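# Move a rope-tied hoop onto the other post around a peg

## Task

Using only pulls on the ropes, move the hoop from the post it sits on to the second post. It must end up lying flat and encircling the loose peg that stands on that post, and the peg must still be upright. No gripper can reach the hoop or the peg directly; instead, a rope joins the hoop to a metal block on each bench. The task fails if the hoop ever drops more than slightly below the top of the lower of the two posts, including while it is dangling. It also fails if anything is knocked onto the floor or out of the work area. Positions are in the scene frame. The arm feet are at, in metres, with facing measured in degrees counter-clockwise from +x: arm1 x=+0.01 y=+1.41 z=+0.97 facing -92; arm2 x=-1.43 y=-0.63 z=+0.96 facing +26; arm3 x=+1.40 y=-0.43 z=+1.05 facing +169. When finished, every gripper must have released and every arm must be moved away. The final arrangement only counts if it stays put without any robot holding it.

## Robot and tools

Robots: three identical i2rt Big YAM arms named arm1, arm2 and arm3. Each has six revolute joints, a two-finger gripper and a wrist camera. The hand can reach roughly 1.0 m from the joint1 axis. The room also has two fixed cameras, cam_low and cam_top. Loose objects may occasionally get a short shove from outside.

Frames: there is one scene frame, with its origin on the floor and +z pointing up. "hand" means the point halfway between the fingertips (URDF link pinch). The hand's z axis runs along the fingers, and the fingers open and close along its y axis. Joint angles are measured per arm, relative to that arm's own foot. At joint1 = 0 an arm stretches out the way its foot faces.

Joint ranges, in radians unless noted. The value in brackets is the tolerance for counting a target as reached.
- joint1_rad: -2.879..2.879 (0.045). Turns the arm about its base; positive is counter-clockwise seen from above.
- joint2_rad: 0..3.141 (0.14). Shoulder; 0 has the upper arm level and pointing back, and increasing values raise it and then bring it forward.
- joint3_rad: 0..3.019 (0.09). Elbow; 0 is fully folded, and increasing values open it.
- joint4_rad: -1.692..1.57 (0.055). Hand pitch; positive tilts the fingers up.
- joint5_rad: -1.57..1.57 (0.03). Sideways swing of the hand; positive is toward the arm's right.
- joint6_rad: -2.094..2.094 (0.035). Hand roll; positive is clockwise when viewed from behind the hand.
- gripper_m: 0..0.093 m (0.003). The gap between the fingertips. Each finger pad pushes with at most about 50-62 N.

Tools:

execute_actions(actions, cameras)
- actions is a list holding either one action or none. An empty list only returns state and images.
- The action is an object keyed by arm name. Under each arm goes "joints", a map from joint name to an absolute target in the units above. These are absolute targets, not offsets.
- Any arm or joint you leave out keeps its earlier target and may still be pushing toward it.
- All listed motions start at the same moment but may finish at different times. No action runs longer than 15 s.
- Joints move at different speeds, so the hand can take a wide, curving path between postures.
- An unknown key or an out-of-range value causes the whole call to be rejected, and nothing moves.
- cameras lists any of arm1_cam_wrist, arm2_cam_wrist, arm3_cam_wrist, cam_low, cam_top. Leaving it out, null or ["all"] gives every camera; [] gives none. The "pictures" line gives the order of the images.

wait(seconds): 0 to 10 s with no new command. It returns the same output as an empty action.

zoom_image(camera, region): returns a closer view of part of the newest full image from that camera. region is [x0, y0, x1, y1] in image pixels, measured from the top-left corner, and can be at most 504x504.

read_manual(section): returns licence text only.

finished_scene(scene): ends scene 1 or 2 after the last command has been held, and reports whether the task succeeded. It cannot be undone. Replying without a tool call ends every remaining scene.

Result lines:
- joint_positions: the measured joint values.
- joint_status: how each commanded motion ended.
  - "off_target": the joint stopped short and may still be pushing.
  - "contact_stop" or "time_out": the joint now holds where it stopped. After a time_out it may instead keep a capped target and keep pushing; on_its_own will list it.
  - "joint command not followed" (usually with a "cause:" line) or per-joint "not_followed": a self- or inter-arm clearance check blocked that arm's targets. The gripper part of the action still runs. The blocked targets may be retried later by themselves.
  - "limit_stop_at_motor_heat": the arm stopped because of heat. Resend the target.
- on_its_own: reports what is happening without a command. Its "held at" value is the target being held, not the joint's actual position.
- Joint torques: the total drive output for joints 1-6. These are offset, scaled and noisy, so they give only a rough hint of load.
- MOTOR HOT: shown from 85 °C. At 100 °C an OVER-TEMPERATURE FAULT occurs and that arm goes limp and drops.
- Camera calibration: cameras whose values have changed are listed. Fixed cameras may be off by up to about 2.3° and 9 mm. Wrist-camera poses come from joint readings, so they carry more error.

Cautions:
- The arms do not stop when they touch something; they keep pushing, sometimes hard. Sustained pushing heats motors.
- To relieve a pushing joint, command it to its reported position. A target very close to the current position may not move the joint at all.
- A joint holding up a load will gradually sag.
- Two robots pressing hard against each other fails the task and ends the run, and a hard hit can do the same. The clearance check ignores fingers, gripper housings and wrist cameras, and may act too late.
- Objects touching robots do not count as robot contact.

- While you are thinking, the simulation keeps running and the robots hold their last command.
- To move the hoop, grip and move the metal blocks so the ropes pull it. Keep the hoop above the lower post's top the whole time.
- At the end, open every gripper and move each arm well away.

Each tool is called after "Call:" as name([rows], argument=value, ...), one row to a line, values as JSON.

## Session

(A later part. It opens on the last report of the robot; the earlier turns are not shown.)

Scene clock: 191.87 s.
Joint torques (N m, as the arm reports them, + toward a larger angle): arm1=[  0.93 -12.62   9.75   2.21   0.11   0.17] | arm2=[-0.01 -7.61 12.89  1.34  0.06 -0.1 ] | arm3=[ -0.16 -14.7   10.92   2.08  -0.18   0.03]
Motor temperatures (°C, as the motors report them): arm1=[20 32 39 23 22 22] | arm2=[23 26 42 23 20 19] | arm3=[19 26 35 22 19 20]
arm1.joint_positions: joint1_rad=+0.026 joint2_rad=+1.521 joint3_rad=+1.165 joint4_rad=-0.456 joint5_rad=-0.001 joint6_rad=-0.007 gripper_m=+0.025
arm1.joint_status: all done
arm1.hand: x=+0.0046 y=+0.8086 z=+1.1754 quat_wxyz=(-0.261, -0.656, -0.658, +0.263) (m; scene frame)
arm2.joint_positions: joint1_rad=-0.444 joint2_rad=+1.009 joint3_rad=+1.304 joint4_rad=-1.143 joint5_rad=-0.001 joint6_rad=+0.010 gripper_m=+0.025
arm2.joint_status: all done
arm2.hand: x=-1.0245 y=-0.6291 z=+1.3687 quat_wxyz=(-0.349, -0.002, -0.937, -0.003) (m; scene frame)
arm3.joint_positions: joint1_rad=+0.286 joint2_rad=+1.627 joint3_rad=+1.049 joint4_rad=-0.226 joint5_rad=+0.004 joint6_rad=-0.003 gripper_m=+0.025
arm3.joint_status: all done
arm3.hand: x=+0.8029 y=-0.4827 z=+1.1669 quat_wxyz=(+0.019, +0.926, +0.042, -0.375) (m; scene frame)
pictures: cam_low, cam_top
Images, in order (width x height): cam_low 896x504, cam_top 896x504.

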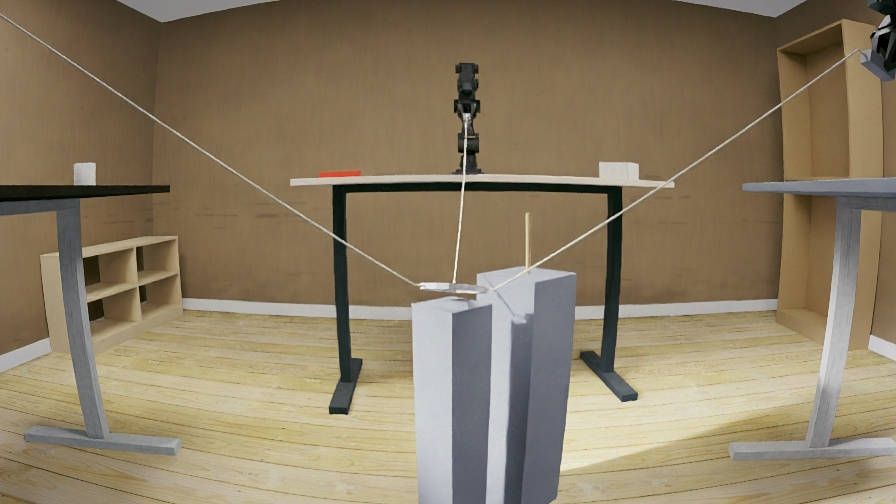

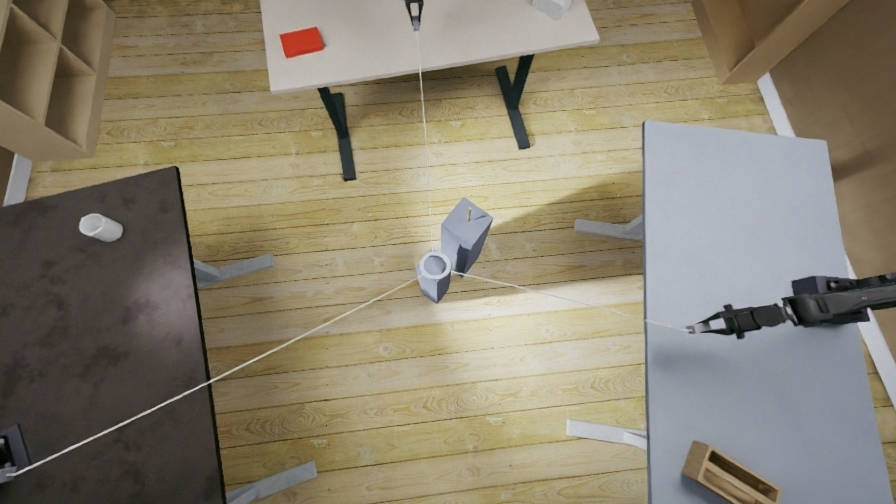

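Call:
execute_actions(actions=[], cameras=["cam_low","cam_top"])

Call:
zoom_image(camera="cam_top", region=[400, 190, 510, 300])

Call:
zoom_image(camera="cam_low", region=[400, 190, 600, 340])

Scene clock: 194.27 s.
Joint torques (N m, as the arm reports them, + toward a larger angle): arm1=[  0.86 -12.6    9.8    2.22   0.11   0.17] | arm2=[ 0.   -7.49 12.91  1.31  0.06 -0.1 ] | arm3=[ -0.29 -14.56  10.82   2.14  -0.18   0.02]
Motor temperatures (°C, as the motors report them): arm1=[20 32 39 23 22 22] | arm2=[23 26 43 23 20 19] | arm3=[19 26 36 22 19 20]
arm1.joint_positions: joint1_rad=+0.026 joint2_rad=+1.521 joint3_rad=+1.165 joint4_rad=-0.456 joint5_rad=-0.001 joint6_rad=-0.007 gripper_m=+0.025
arm1.joint_status: all done
arm1.hand: x=+0.0046 y=+0.8086 z=+1.1754 quat_wxyz=(-0.261, -0.656, -0.658, +0.263) (m; scene frame)
arm2.joint_positions: joint1_rad=-0.444 joint2_rad=+1.009 joint3_rad=+1.304 joint4_rad=-1.143 joint5_rad=-0.001 joint6_rad=+0.010 gripper_m=+0.025
arm2.joint_status: all done
arm2.hand: x=-1.0245 y=-0.6291 z=+1.3687 quat_wxyz=(-0.349, -0.002, -0.937, -0.003) (m; scene frame)
arm3.joint_positions: joint1_rad=+0.286 joint2_rad=+1.627 joint3_rad=+1.049 joint4_rad=-0.226 joint5_rad=+0.004 joint6_rad=-0.003 gripper_m=+0.025
arm3.joint_status: all done
arm3.hand: x=+0.8029 y=-0.4827 z=+1.1669 quat_wxyz=(+0.019, +0.926, +0.042, -0.375) (m; scene frame)
pictures: cam_low, cam_top
Images, in order (width x height): cam_low 896x504, cam_top 896x504.

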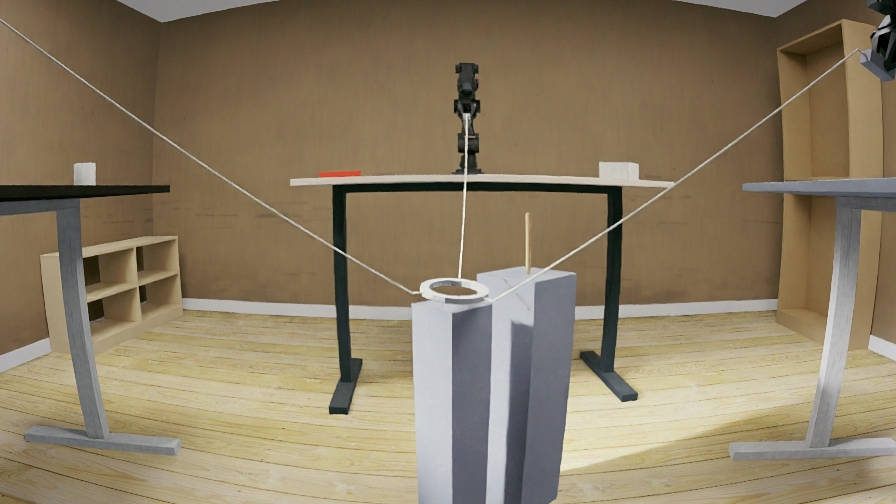

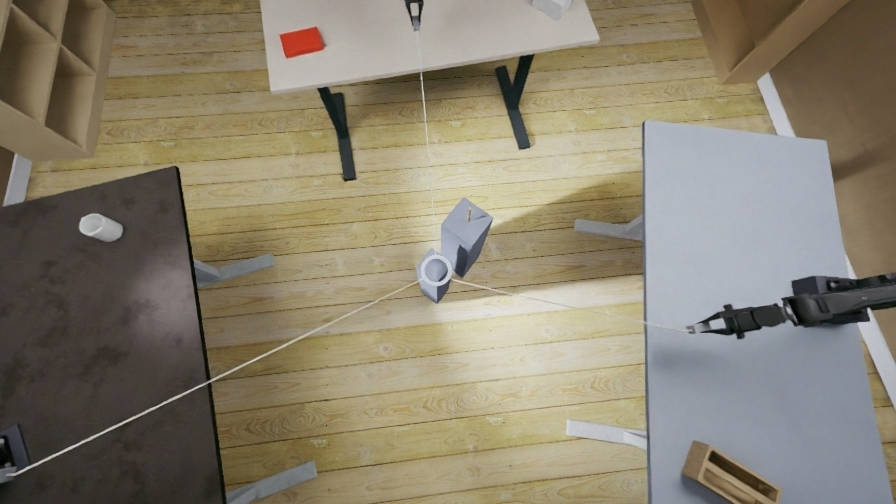

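Region (400, 190, 510, 300) of cam_top's 896x504 image, scaled by 4.582, with more detail than that image has.

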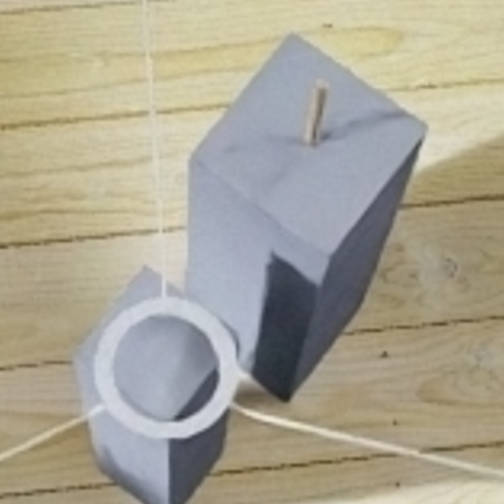

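Region (400, 190, 600, 340) of cam_low's 896x504 image, scaled by 2.520, with more detail than that image has; it fills the top 378 rows of this view, and the rest is white.

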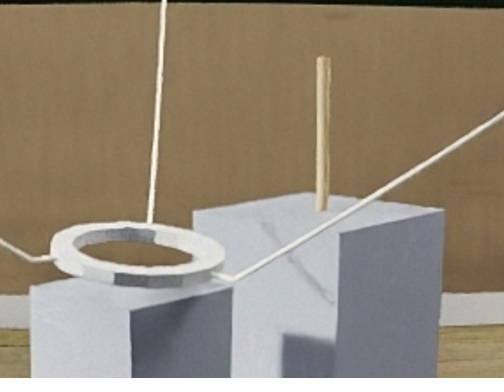

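Call:
execute_actions([
  {"arm1":{"joints":{"joint2_rad":1.21,"joint3_rad":1.195}},"arm2":{"joints":{"joint2_rad":0.893,"joint3_rad":1.555}},"arm3":{"joints":{"joint2_rad":1.357,"joint3_rad":1.085}}},
], cameras=["cam_low","cam_top"])

Scene clock: 218.93 s.
Joint torques (N m, as the arm reports them, + toward a larger angle): arm1=[ 0.88 -9.46 10.86  2.46  0.1   0.17] | arm2=[ 0.09 -5.54 11.78  1.71  0.07 -0.1 ] | arm3=[ -0.3  -12.75  12.69   2.34  -0.17   0.02]
Motor temperatures (°C, as the motors report them): arm1=[20 32 42 23 22 22] | arm2=[23 26 47 23 20 19] | arm3=[19 26 37 22 19 20]
arm1.joint_positions: joint1_rad=+0.026 joint2_rad=+1.220 joint3_rad=+1.165 joint4_rad=-0.456 joint5_rad=-0.001 joint6_rad=-0.007 gripper_m=+0.025
arm1.joint_status: all done
arm1.hand: x=+0.0048 y=+0.8554 z=+1.3433 quat_wxyz=(-0.356, -0.609, -0.611, +0.359) (m; scene frame)
arm2.joint_positions: joint1_rad=-0.444 joint2_rad=+0.914 joint3_rad=+1.508 joint4_rad=-1.146 joint5_rad=-0.001 joint6_rad=+0.010 gripper_m=+0.025
arm2.joint_status: all done
arm2.hand: x=-1.0583 y=-0.6292 z=+1.5118 quat_wxyz=(-0.483, -0.001, -0.876, -0.004) (m; scene frame)
arm3.joint_positions: joint1_rad=+0.286 joint2_rad=+1.371 joint3_rad=+1.049 joint4_rad=-0.226 joint5_rad=+0.004 joint6_rad=-0.003 gripper_m=+0.025
arm3.joint_status: all done
arm3.hand: x=+0.8190 y=-0.4801 z=+1.3135 quat_wxyz=(+0.024, +0.871, +0.039, -0.489) (m; scene frame)
pictures: cam_low, cam_top
Images, in order (width x height): cam_low 896x504, cam_top 896x504.

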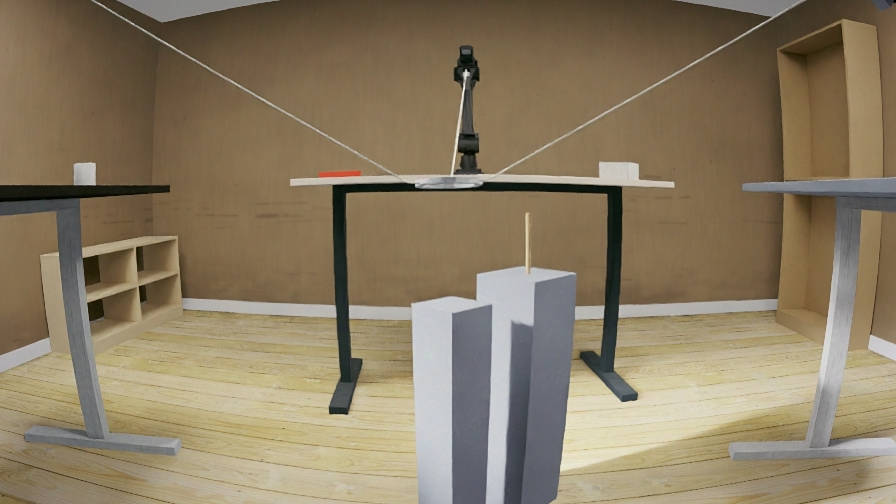

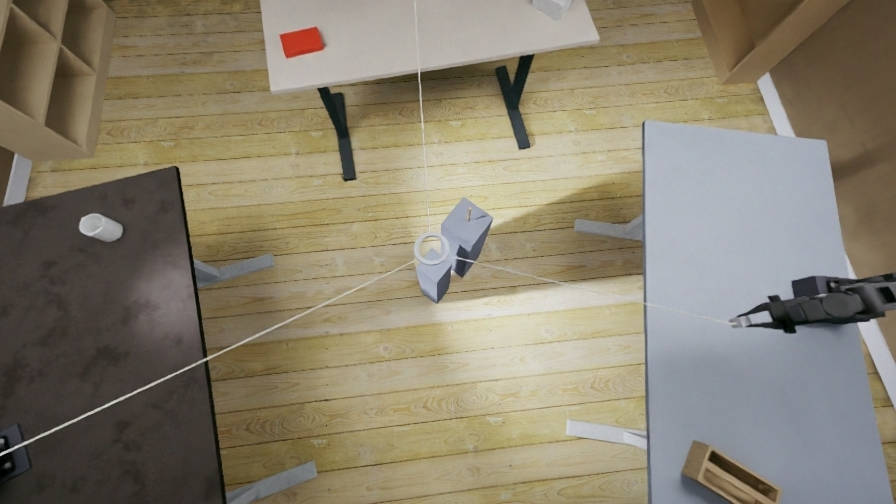

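Call:
execute_actions(actions=[], cameras=["cam_low","cam_top"])

Call:
zoom_image(camera="cam_top", region=[400, 170, 510, 280])

Call:
zoom_image(camera="cam_low", region=[400, 140, 600, 290])

Scene clock: 226.87 s.
Joint torques (N m, as the arm reports them, + toward a larger angle): arm1=[ 0.87 -9.53 10.85  2.44  0.11  0.17] | arm2=[ 0.   -5.71 11.83  1.75  0.06 -0.09] | arm3=[ -0.34 -12.6   12.64   2.36  -0.18   0.02]
Motor temperatures (°C, as the motors report them): arm1=[20 31 43 23 22 22] | arm2=[23 26 46 23 20 19] | arm3=[19 26 39 22 19 20]
arm1.joint_positions: joint1_rad=+0.026 joint2_rad=+1.220 joint3_rad=+1.165 joint4_rad=-0.456 joint5_rad=-0.001 joint6_rad=-0.007 gripper_m=+0.025
arm1.joint_status: all done
arm1.hand: x=+0.0048 y=+0.8554 z=+1.3433 quat_wxyz=(-0.356, -0.609, -0.611, +0.359) (m; scene frame)
arm2.joint_positions: joint1_rad=-0.444 joint2_rad=+0.914 joint3_rad=+1.508 joint4_rad=-1.146 joint5_rad=-0.001 joint6_rad=+0.010 gripper_m=+0.025
arm2.joint_status: all done
arm2.hand: x=-1.0583 y=-0.6292 z=+1.5118 quat_wxyz=(-0.483, -0.001, -0.876, -0.004) (m; scene frame)
arm3.joint_positions: joint1_rad=+0.286 joint2_rad=+1.371 joint3_rad=+1.049 joint4_rad=-0.226 joint5_rad=+0.004 joint6_rad=-0.003 gripper_m=+0.025
arm3.joint_status: all done
arm3.hand: x=+0.8190 y=-0.4801 z=+1.3135 quat_wxyz=(+0.024, +0.871, +0.039, -0.489) (m; scene frame)
pictures: cam_low, cam_top
Images, in order (width x height): cam_low 896x504, cam_top 896x504.

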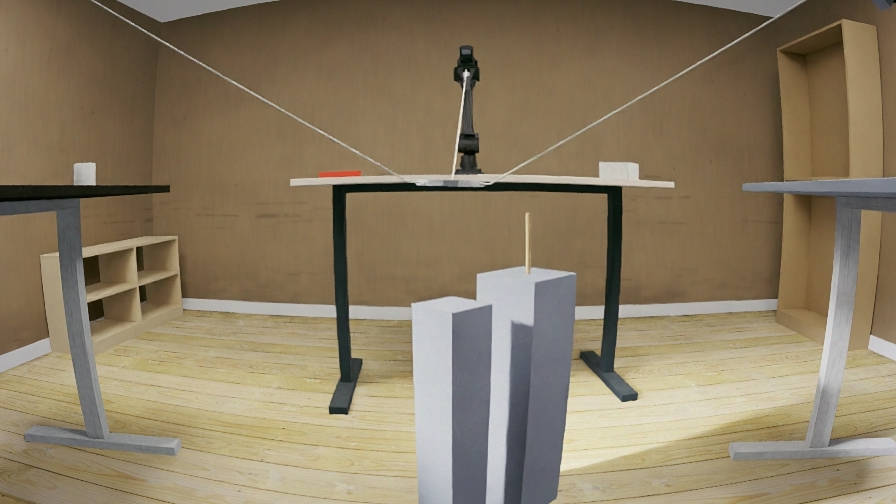

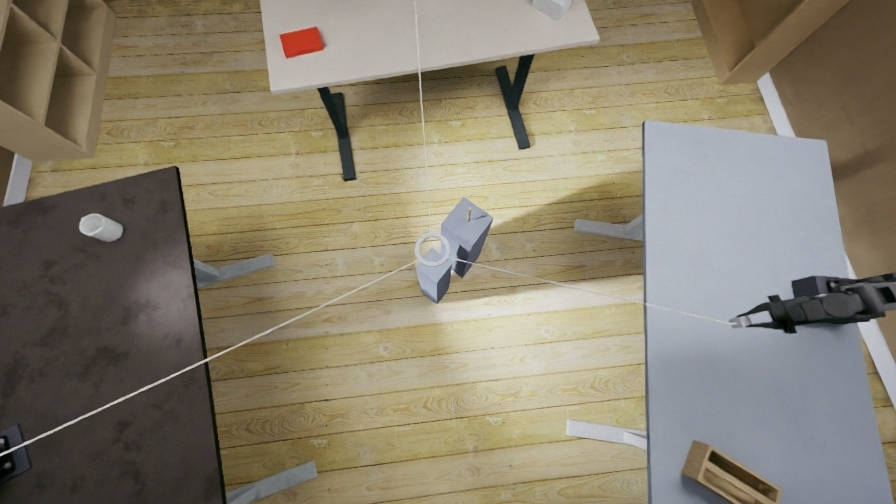

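Region (400, 170, 510, 280) of cam_top's 896x504 image, scaled by 4.582, with more detail than that image has.

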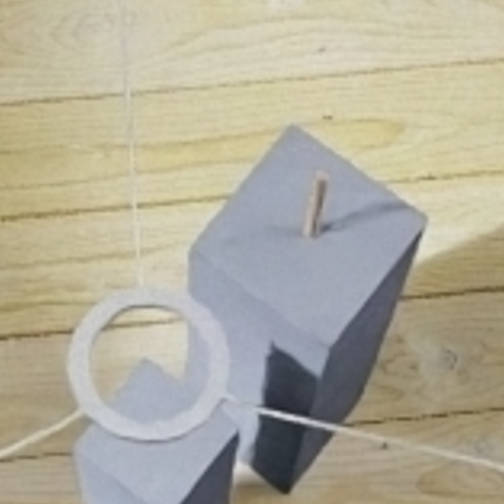

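Region (400, 140, 600, 290) of cam_low's 896x504 image, scaled by 2.520, with more detail than that image has; it fills the top 378 rows of this view, and the rest is white.

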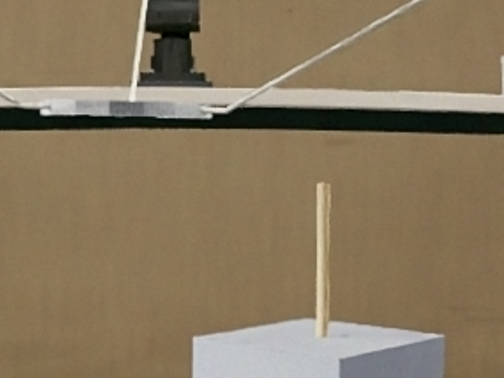

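Call:
execute_actions([
  {"arm1":{"joints":{"joint1_rad":0.203,"joint2_rad":0.96,"joint3_rad":1.0}},"arm2":{"joints":{"joint1_rad":-0.26,"joint2_rad":1.165,"joint3_rad":1.793}},"arm3":{"joints":{"joint1_rad":0.13,"joint2_rad":1.09,"joint3_rad":0.857}}},
], cameras=["cam_low","cam_top"])

Scene clock: 237.60 s.
Joint torques (N m, as the arm reports them, + toward a larger angle): arm1=[ 0.69 -5.85 10.15  2.49  0.09  0.16] | arm2=[ -0.45 -10.64  14.55   1.77   0.06  -0.1 ] | arm3=[ 1.13 -7.52 11.18  2.4  -0.21  0.02]
Motor temperatures (°C, as the motors report them): arm1=[20 31 44 23 22 22] | arm2=[23 26 47 23 20 19] | arm3=[19 26 39 22 19 20]
arm1.joint_positions: joint1_rad=+0.208 joint2_rad=+0.966 joint3_rad=+0.981 joint4_rad=-0.456 joint5_rad=-0.001 joint6_rad=-0.006 gripper_m=+0.025
arm1.joint_status: all done
arm1.hand: x=+0.0898 y=+0.9472 z=+1.3562 quat_wxyz=(-0.410, -0.539, -0.650, +0.344) (m; scene frame)
arm2.joint_positions: joint1_rad=-0.255 joint2_rad=+1.188 joint3_rad=+1.714 joint4_rad=-1.148 joint5_rad=-0.001 joint6_rad=+0.010 gripper_m=+0.025
arm2.joint_status: all done
arm2.hand: x=-0.9638 y=-0.5392 z=+1.5092 quat_wxyz=(-0.449, +0.083, -0.888, -0.047) (m; scene frame)
arm3.joint_positions: joint1_rad=+0.116 joint2_rad=+1.097 joint3_rad=+0.840 joint4_rad=-0.226 joint5_rad=+0.005 joint6_rad=-0.003 gripper_m=+0.025
arm3.joint_status: all done
arm3.hand: x=+0.9070 y=-0.3873 z=+1.3341 quat_wxyz=(-0.019, +0.855, -0.035, -0.517) (m; scene frame)
pictures: cam_low, cam_top
Images, in order (width x height): cam_low 896x504, cam_top 896x504.

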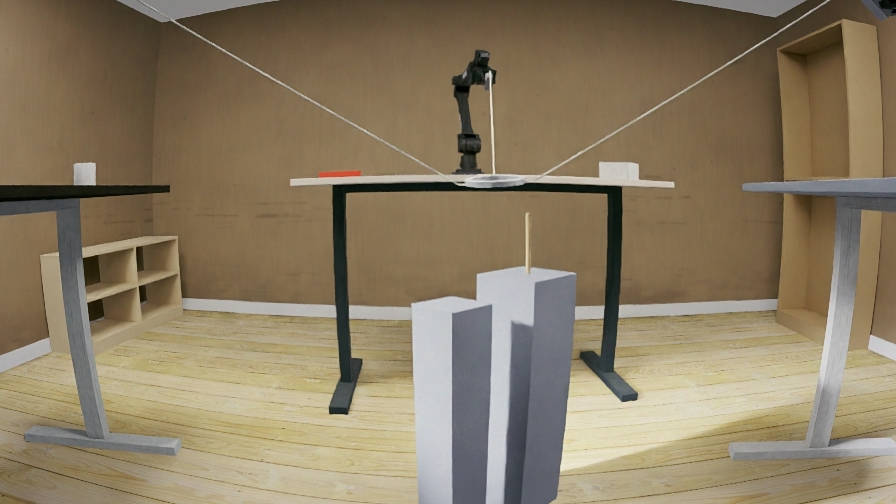

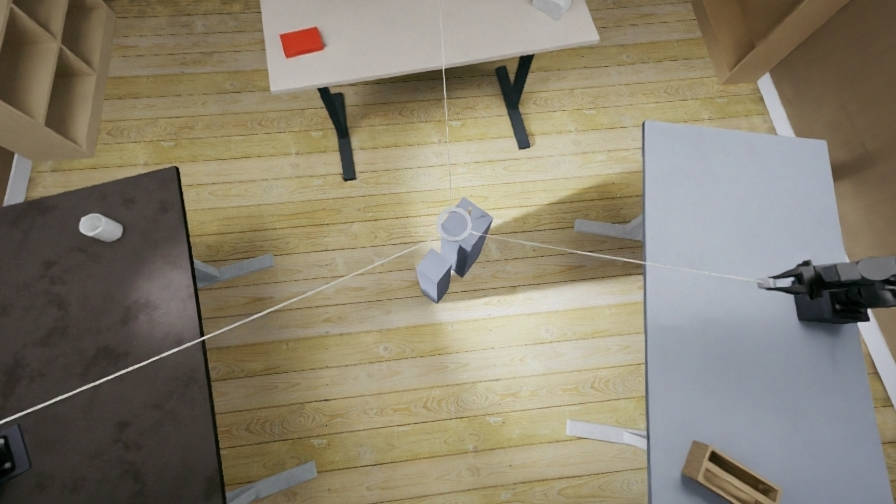

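Call:
execute_actions([
  {"arm1":{"joints":{"joint1_rad":0.436,"joint2_rad":0.76,"joint3_rad":0.856}},"arm2":{"joints":{"joint1_rad":-0.143,"joint2_rad":1.447,"joint3_rad":2.10}},"arm3":{"joints":{"joint1_rad":-0.07,"joint2_rad":0.856,"joint3_rad":0.667}}},
], cameras=[])

Scene clock: 242.13 s.
Joint torques (N m, as the arm reports them, + toward a larger angle): arm1=[ 0.77 -3.57 10.49  2.56  0.02  0.14] | arm2=[ -0.73 -16.11  14.67   1.8    0.06  -0.1 ] | arm3=[ 0.25 -4.44 11.71  2.43 -0.14  0.02]
Motor temperatures (°C, as the motors report them): arm1=[20 31 44 23 22 22] | arm2=[23 26 48 23 20 19] | arm3=[19 25 39 22 19 20]
arm1.joint_positions: joint1_rad=+0.440 joint2_rad=+0.766 joint3_rad=+0.832 joint4_rad=-0.456 joint5_rad=+0.001 joint6_rad=-0.004 gripper_m=+0.025
arm1.joint_status: all done
arm1.hand: x=+0.1678 y=+1.0352 z=+1.3485 quat_wxyz=(-0.465, -0.454, -0.695, +0.307) (m; scene frame)
arm2.joint_positions: joint1_rad=-0.135 joint2_rad=+1.481 joint3_rad=+2.020 joint4_rad=-1.148 joint5_rad=-0.001 joint6_rad=+0.010 gripper_m=+0.025
arm2.joint_status: all done
arm2.hand: x=-0.8723 y=-0.4496 z=+1.5215 quat_wxyz=(-0.451, +0.135, -0.879, -0.076) (m; scene frame)
arm3.joint_positions: joint1_rad=-0.073 joint2_rad=+0.862 joint3_rad=+0.645 joint4_rad=-0.226 joint5_rad=+0.003 joint6_rad=-0.003 gripper_m=+0.025
arm3.joint_status: all done
arm3.hand: x=+0.9949 y=-0.3148 z=+1.3207 quat_wxyz=(-0.070, +0.838, -0.114, -0.530) (m; scene frame)
pictures: none
No camera images: the call's "cameras" was empty. Leave "cameras" out to get every camera's image.

Call:
execute_actions(actions=[], cameras=["cam_low","cam_top"])

Call:
zoom_image(camera="cam_top", region=[430, 170, 510, 250])

Call:
zoom_image(camera="cam_low", region=[460, 160, 600, 290])

Scene clock: 252.67 s.
Joint torques (N m, as the arm reports them, + toward a larger angle): arm1=[ 0.71 -3.47 10.5   2.51  0.02  0.14] | arm2=[ -0.7  -16.19  14.63   1.76   0.06  -0.1 ] | arm3=[ 0.29 -4.37 11.71  2.42 -0.15  0.02]
Motor temperatures (°C, as the motors report them): arm1=[20 30 44 23 22 22] | arm2=[23 27 51 23 20 19] | arm3=[19 24 39 22 19 20]
arm1.joint_positions: joint1_rad=+0.440 joint2_rad=+0.766 joint3_rad=+0.832 joint4_rad=-0.456 joint5_rad=+0.001 joint6_rad=-0.004 gripper_m=+0.025
arm1.joint_status: all done
arm1.hand: x=+0.1678 y=+1.0352 z=+1.3485 quat_wxyz=(-0.465, -0.454, -0.695, +0.307) (m; scene frame)
arm2.joint_positions: joint1_rad=-0.135 joint2_rad=+1.481 joint3_rad=+2.020 joint4_rad=-1.148 joint5_rad=-0.001 joint6_rad=+0.010 gripper_m=+0.025
arm2.joint_status: all done
arm2.hand: x=-0.8723 y=-0.4496 z=+1.5215 quat_wxyz=(-0.451, +0.135, -0.879, -0.076) (m; scene frame)
arm3.joint_positions: joint1_rad=-0.073 joint2_rad=+0.862 joint3_rad=+0.645 joint4_rad=-0.226 joint5_rad=+0.003 joint6_rad=-0.003 gripper_m=+0.025
arm3.joint_status: all done
arm3.hand: x=+0.9949 y=-0.3148 z=+1.3207 quat_wxyz=(-0.070, +0.838, -0.114, -0.530) (m; scene frame)
pictures: cam_low, cam_top
Images, in order (width x height): cam_low 896x504, cam_top 896x504.

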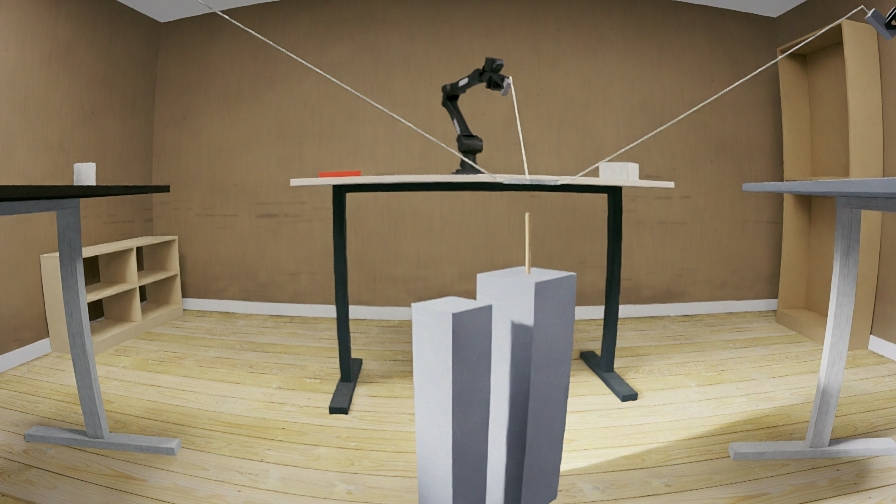

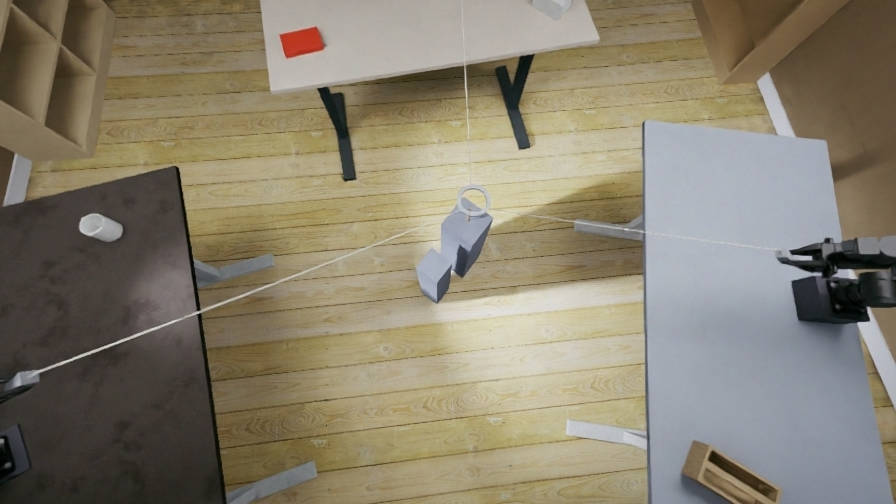

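Region (430, 170, 510, 250) of cam_top's 896x504 image, scaled by 6.300, with more detail than that image has.

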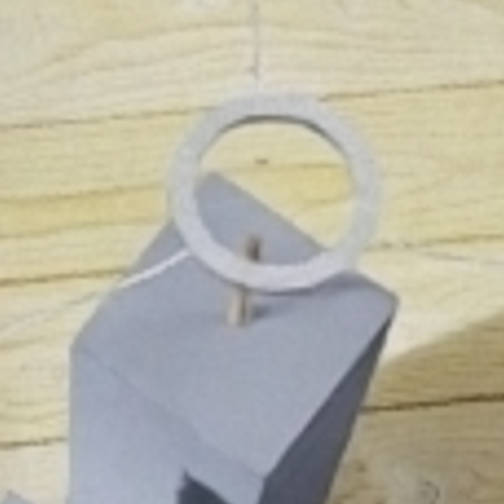

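Region (460, 160, 600, 290) of cam_low's 896x504 image, scaled by 3.600, with more detail than that image has; it fills the top 468 rows of this view, and the rest is white.

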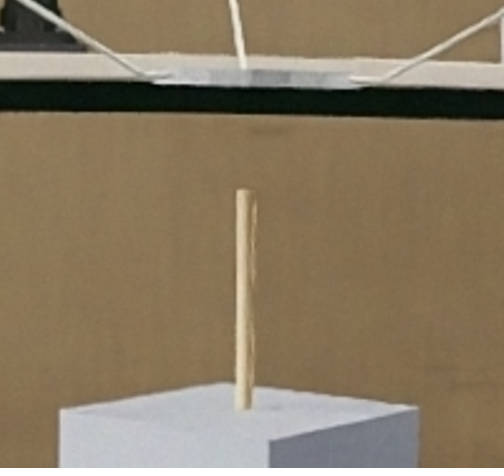

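Call:
execute_actions([
  {"arm1":{"joints":{"joint3_rad":0.722}},"arm2":{"joints":{"joint3_rad":1.955}},"arm3":{"joints":{"joint2_rad":0.94,"joint3_rad":0.605}}},
], cameras=[])

Scene clock: 260.63 s.
Joint torques (N m, as the arm reports them, + toward a larger angle): arm1=[ 0.84 -3.36 10.7   2.39  0.02  0.13] | arm2=[ -0.73 -16.12  10.41   1.69   0.06  -0.1 ] | arm3=[ 0.25 -6.46 11.66  2.29 -0.14  0.02]
Motor temperatures (°C, as the motors report them): arm1=[20 29 45 23 22 22] | arm2=[23 28 51 23 20 19] | arm3=[19 24 39 22 19 20]
arm1.joint_positions: joint1_rad=+0.440 joint2_rad=+0.769 joint3_rad=+0.694 joint4_rad=-0.456 joint5_rad=+0.001 joint6_rad=-0.004 gripper_m=+0.025
arm1.joint_status: all done
arm1.hand: x=+0.1619 y=+1.0488 z=+1.2646 quat_wxyz=(-0.415, -0.475, -0.726, +0.274) (m; scene frame)
arm2.joint_positions: joint1_rad=-0.135 joint2_rad=+1.478 joint3_rad=+1.933 joint4_rad=-1.148 joint5_rad=-0.001 joint6_rad=+0.010 gripper_m=+0.025
arm2.joint_status: all done
arm2.hand: x=-0.8711 y=-0.4491 z=+1.4768 quat_wxyz=(-0.414, +0.138, -0.897, -0.070) (m; scene frame)
arm3.joint_positions: joint1_rad=-0.073 joint2_rad=+0.960 joint3_rad=+0.578 joint4_rad=-0.226 joint5_rad=+0.003 joint6_rad=-0.003 gripper_m=+0.025
arm3.joint_status: all done
arm3.hand: x=+1.0003 y=-0.3169 z=+1.2428 quat_wxyz=(-0.060, +0.879, -0.119, -0.459) (m; scene frame)
pictures: none
No camera images: the call's "cameras" was empty. Leave "cameras" out to get every camera's image.

Call:
execute_actions(actions=[], cameras=["cam_low","cam_top"])

Call:
zoom_image(camera="cam_top", region=[430, 170, 510, 250])

Call:
zoom_image(camera="cam_low", region=[460, 160, 600, 290])

Scene clock: 265.93 s.
Joint torques (N m, as the arm reports them, + toward a larger angle): arm1=[ 0.91 -3.5  10.69  2.43  0.02  0.13] | arm2=[ -0.63 -16.13  10.42   1.69   0.06  -0.1 ] | arm3=[ 0.32 -6.37 11.65  2.31 -0.14  0.01]
Motor temperatures (°C, as the motors report them): arm1=[20 29 45 23 22 22] | arm2=[23 28 49 23 20 19] | arm3=[19 24 39 22 19 20]
arm1.joint_positions: joint1_rad=+0.440 joint2_rad=+0.769 joint3_rad=+0.694 joint4_rad=-0.456 joint5_rad=+0.001 joint6_rad=-0.004 gripper_m=+0.025
arm1.joint_status: all done
arm1.hand: x=+0.1619 y=+1.0488 z=+1.2646 quat_wxyz=(-0.415, -0.475, -0.726, +0.274) (m; scene frame)
arm2.joint_positions: joint1_rad=-0.135 joint2_rad=+1.478 joint3_rad=+1.933 joint4_rad=-1.148 joint5_rad=-0.001 joint6_rad=+0.010 gripper_m=+0.025
arm2.joint_status: all done
arm2.hand: x=-0.8711 y=-0.4491 z=+1.4768 quat_wxyz=(-0.414, +0.138, -0.897, -0.070) (m; scene frame)
arm3.joint_positions: joint1_rad=-0.073 joint2_rad=+0.960 joint3_rad=+0.578 joint4_rad=-0.226 joint5_rad=+0.003 joint6_rad=-0.003 gripper_m=+0.025
arm3.joint_status: all done
arm3.hand: x=+1.0003 y=-0.3169 z=+1.2428 quat_wxyz=(-0.060, +0.879, -0.119, -0.459) (m; scene frame)
pictures: cam_low, cam_top
Images, in order (width x height): cam_low 896x504, cam_top 896x504.

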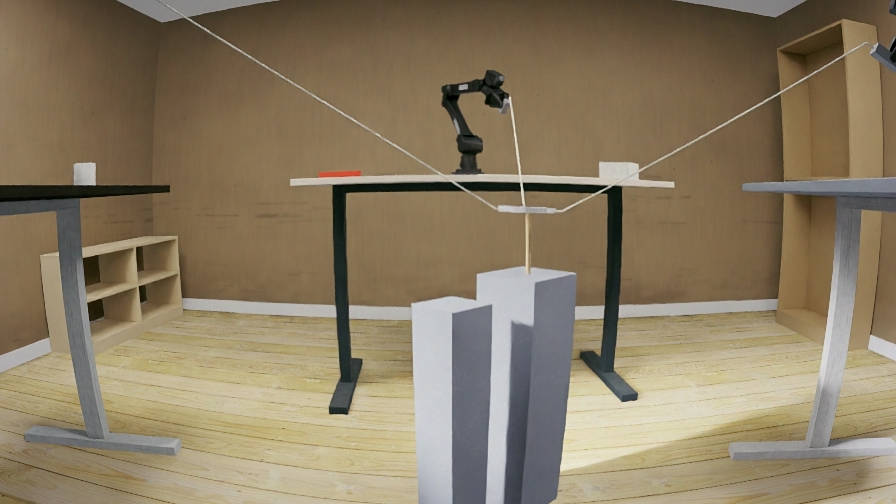

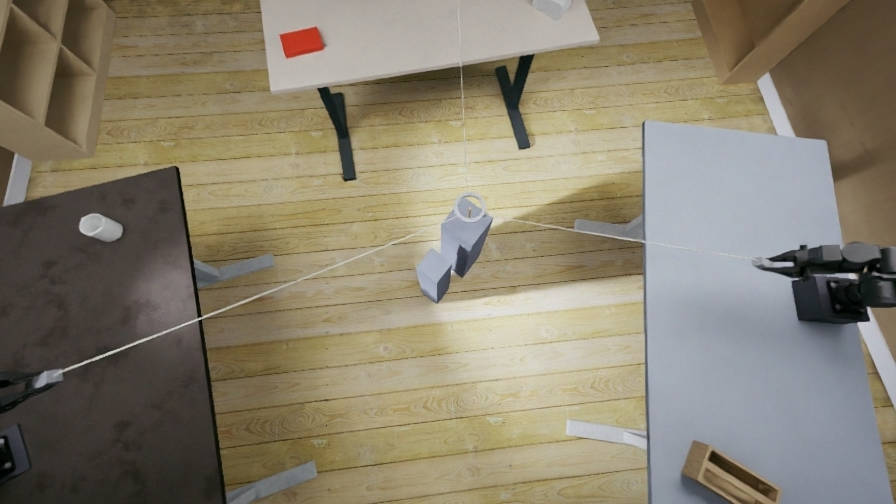

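Region (430, 170, 510, 250) of cam_top's 896x504 image, scaled by 6.300, with more detail than that image has.

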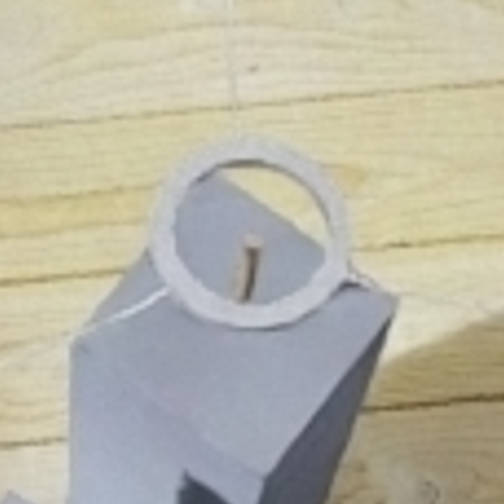

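Region (460, 160, 600, 290) of cam_low's 896x504 image, scaled by 3.600, with more detail than that image has; it fills the top 468 rows of this view, and the rest is white.

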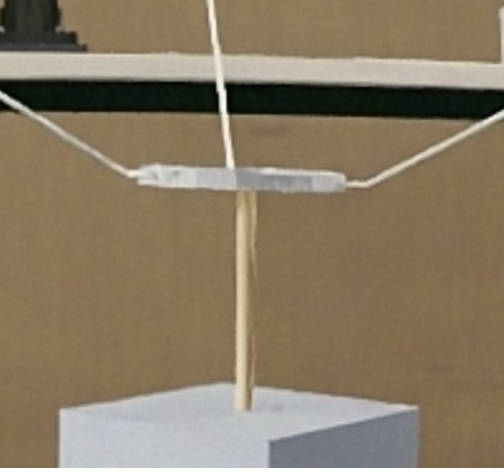

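Centred. Descending.

Call:
execute_actions([
  {"arm1":{"joints":{"joint2_rad":0.866}},"arm2":{"joints":{"joint3_rad":1.82}},"arm3":{"joints":{"joint2_rad":1.07}}},
], cameras=["cam_low","cam_top"])

Call:
zoom_image(camera="cam_top", region=[430, 170, 510, 250])

Call:
zoom_image(camera="cam_low", region=[460, 160, 600, 290])

Scene clock: 269.93 s.
Joint torques (N m, as the arm reports them, + toward a larger angle): arm1=[ 0.75 -4.97 10.51  2.32  0.02  0.13] | arm2=[ -0.73 -16.78  10.82   1.54   0.06  -0.1 ] | arm3=[ 0.3  -7.52 11.19  2.2  -0.14  0.02]
Motor temperatures (°C, as the motors report them): arm1=[20 29 45 23 22 22] | arm2=[23 28 48 23 20 19] | arm3=[19 24 40 22 19 20]
arm1.joint_positions: joint1_rad=+0.440 joint2_rad=+0.882 joint3_rad=+0.694 joint4_rad=-0.456 joint5_rad=+0.001 joint6_rad=-0.004 gripper_m=+0.025
arm1.joint_status: all done
arm1.hand: x=+0.1681 y=+1.0345 z=+1.2221 quat_wxyz=(-0.373, -0.489, -0.749, +0.247) (m; scene frame)
arm2.joint_positions: joint1_rad=-0.135 joint2_rad=+1.481 joint3_rad=+1.796 joint4_rad=-1.148 joint5_rad=-0.001 joint6_rad=+0.010 gripper_m=+0.025
arm2.joint_status: all done
arm2.hand: x=-0.8746 y=-0.4500 z=+1.4026 quat_wxyz=(-0.350, +0.142, -0.924, -0.059) (m; scene frame)
arm3.joint_positions: joint1_rad=-0.073 joint2_rad=+1.090 joint3_rad=+0.578 joint4_rad=-0.226 joint5_rad=+0.003 joint6_rad=-0.003 gripper_m=+0.025
arm3.joint_status: all done
arm3.hand: x=+0.9952 y=-0.3159 z=+1.1912 quat_wxyz=(-0.052, +0.907, -0.122, -0.401) (m; scene frame)
pictures: cam_low, cam_top
Images, in order (width x height): cam_low 896x504, cam_top 896x504.

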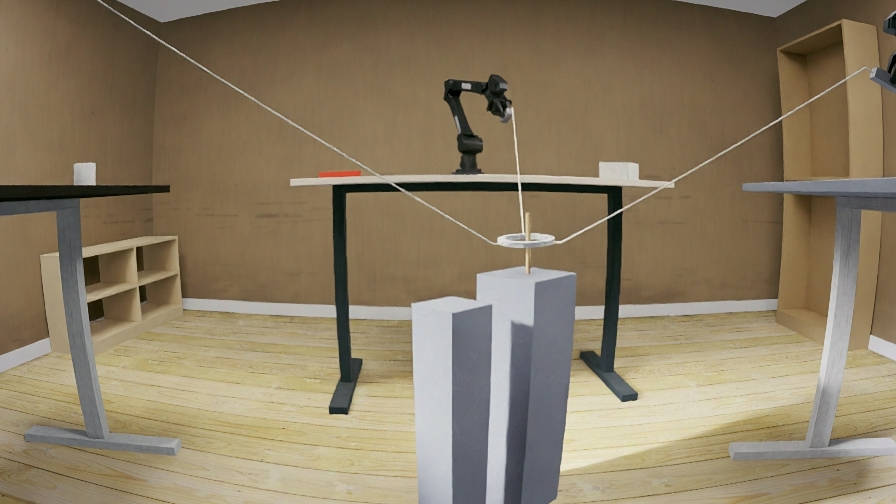

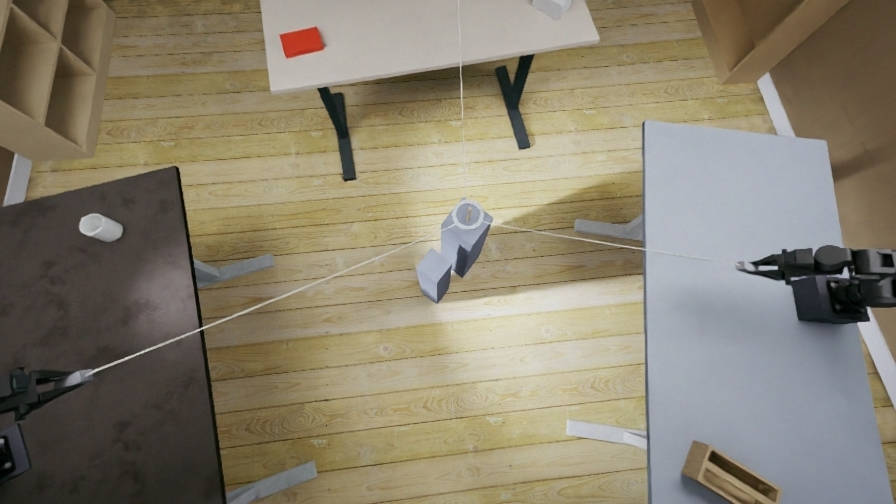

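Region (430, 170, 510, 250) of cam_top's 896x504 image, scaled by 6.300, with more detail than that image has.

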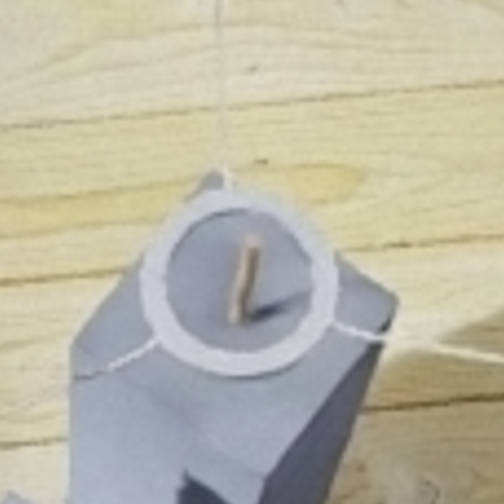

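Region (460, 160, 600, 290) of cam_low's 896x504 image, scaled by 3.600, with more detail than that image has; it fills the top 468 rows of this view, and the rest is white.

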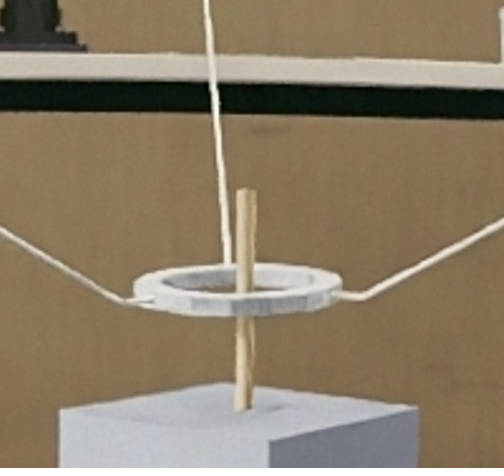

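Call:
execute_actions([
  {"arm1":{"joints":{"joint2_rad":1.0}},"arm2":{"joints":{"joint3_rad":1.60}},"arm3":{"joints":{"joint2_rad":1.24}}},
], cameras=["cam_low","cam_top"])

Call:
zoom_image(camera="cam_top", region=[430, 170, 510, 250])

Call:
zoom_image(camera="cam_low", region=[460, 160, 600, 290])

Scene clock: 277.57 s.
Joint torques (N m, as the arm reports them, + toward a larger angle): arm1=[ 0.51 -6.38 10.09  2.24  0.03  0.14] | arm2=[ -0.82 -16.6   10.92   1.3    0.06  -0.1 ] | arm3=[ 0.14 -8.93 10.05  2.02 -0.15  0.01]
Motor temperatures (°C, as the motors report them): arm1=[20 29 45 23 22 22] | arm2=[23 28 47 23 20 19] | arm3=[19 24 39 22 19 20]
arm1.joint_positions: joint1_rad=+0.440 joint2_rad=+1.017 joint3_rad=+0.694 joint4_rad=-0.456 joint5_rad=+0.002 joint6_rad=-0.004 gripper_m=+0.025
arm1.joint_status: all done
arm1.hand: x=+0.1729 y=+1.0232 z=+1.1692 quat_wxyz=(-0.322, -0.505, -0.772, +0.213) (m; scene frame)
arm2.joint_positions: joint1_rad=-0.135 joint2_rad=+1.478 joint3_rad=+1.575 joint4_rad=-1.148 joint5_rad=-0.001 joint6_rad=+0.010 gripper_m=+0.025
arm2.joint_status: all done
arm2.hand: x=-0.9018 y=-0.4586 z=+1.2903 quat_wxyz=(-0.248, +0.147, -0.957, -0.042) (m; scene frame)
arm3.joint_positions: joint1_rad=-0.073 joint2_rad=+1.260 joint3_rad=+0.578 joint4_rad=-0.226 joint5_rad=+0.003 joint6_rad=-0.003 gripper_m=+0.025
arm3.joint_status: all done
arm3.hand: x=+0.9983 y=-0.3173 z=+1.1235 quat_wxyz=(-0.041, +0.937, -0.126, -0.322) (m; scene frame)
pictures: cam_low, cam_top
Images, in order (width x height): cam_low 896x504, cam_top 896x504.

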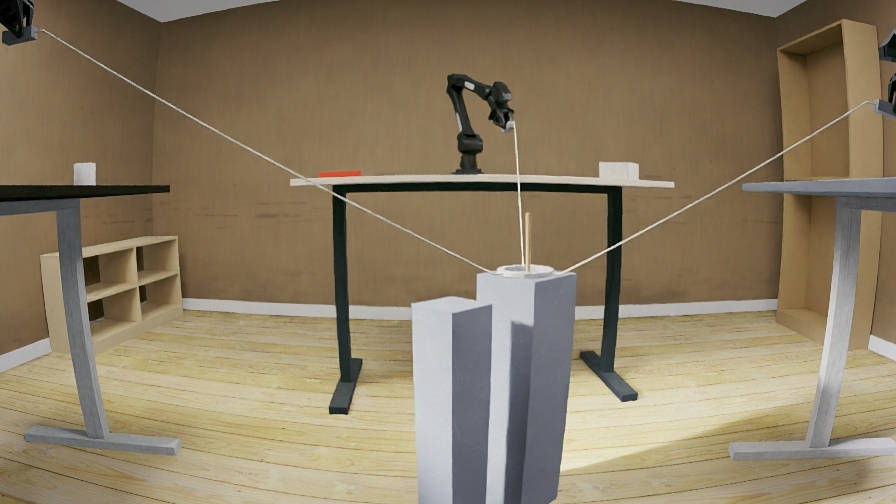

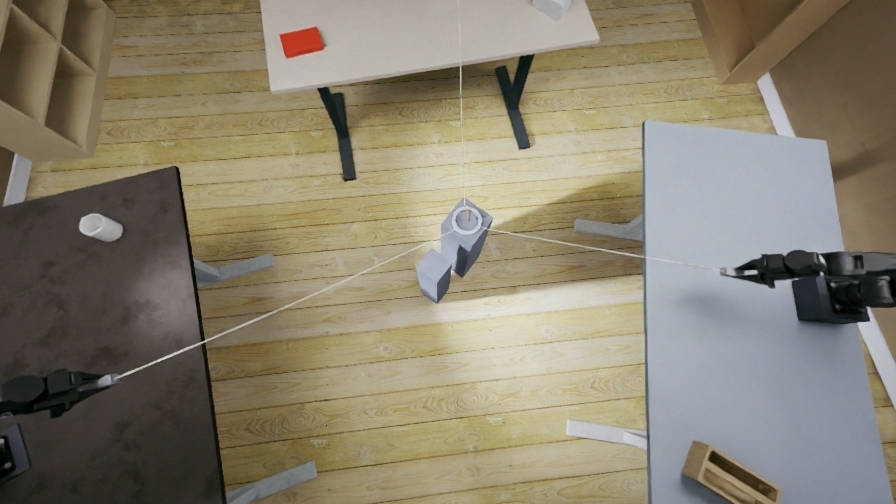

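Region (430, 170, 510, 250) of cam_top's 896x504 image, scaled by 6.300, with more detail than that image has.

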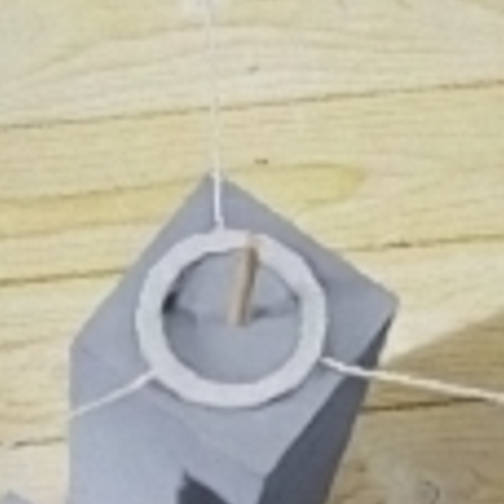

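Region (460, 160, 600, 290) of cam_low's 896x504 image, scaled by 3.600, with more detail than that image has; it fills the top 468 rows of this view, and the rest is white.

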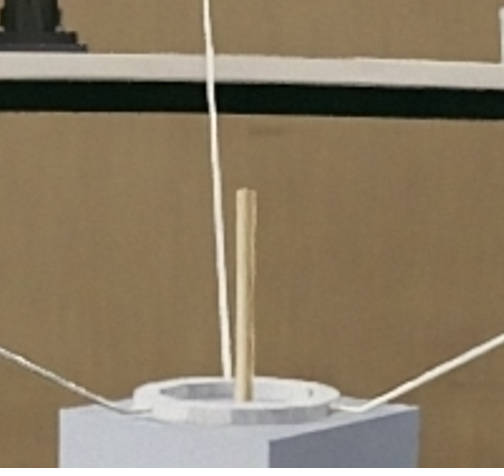

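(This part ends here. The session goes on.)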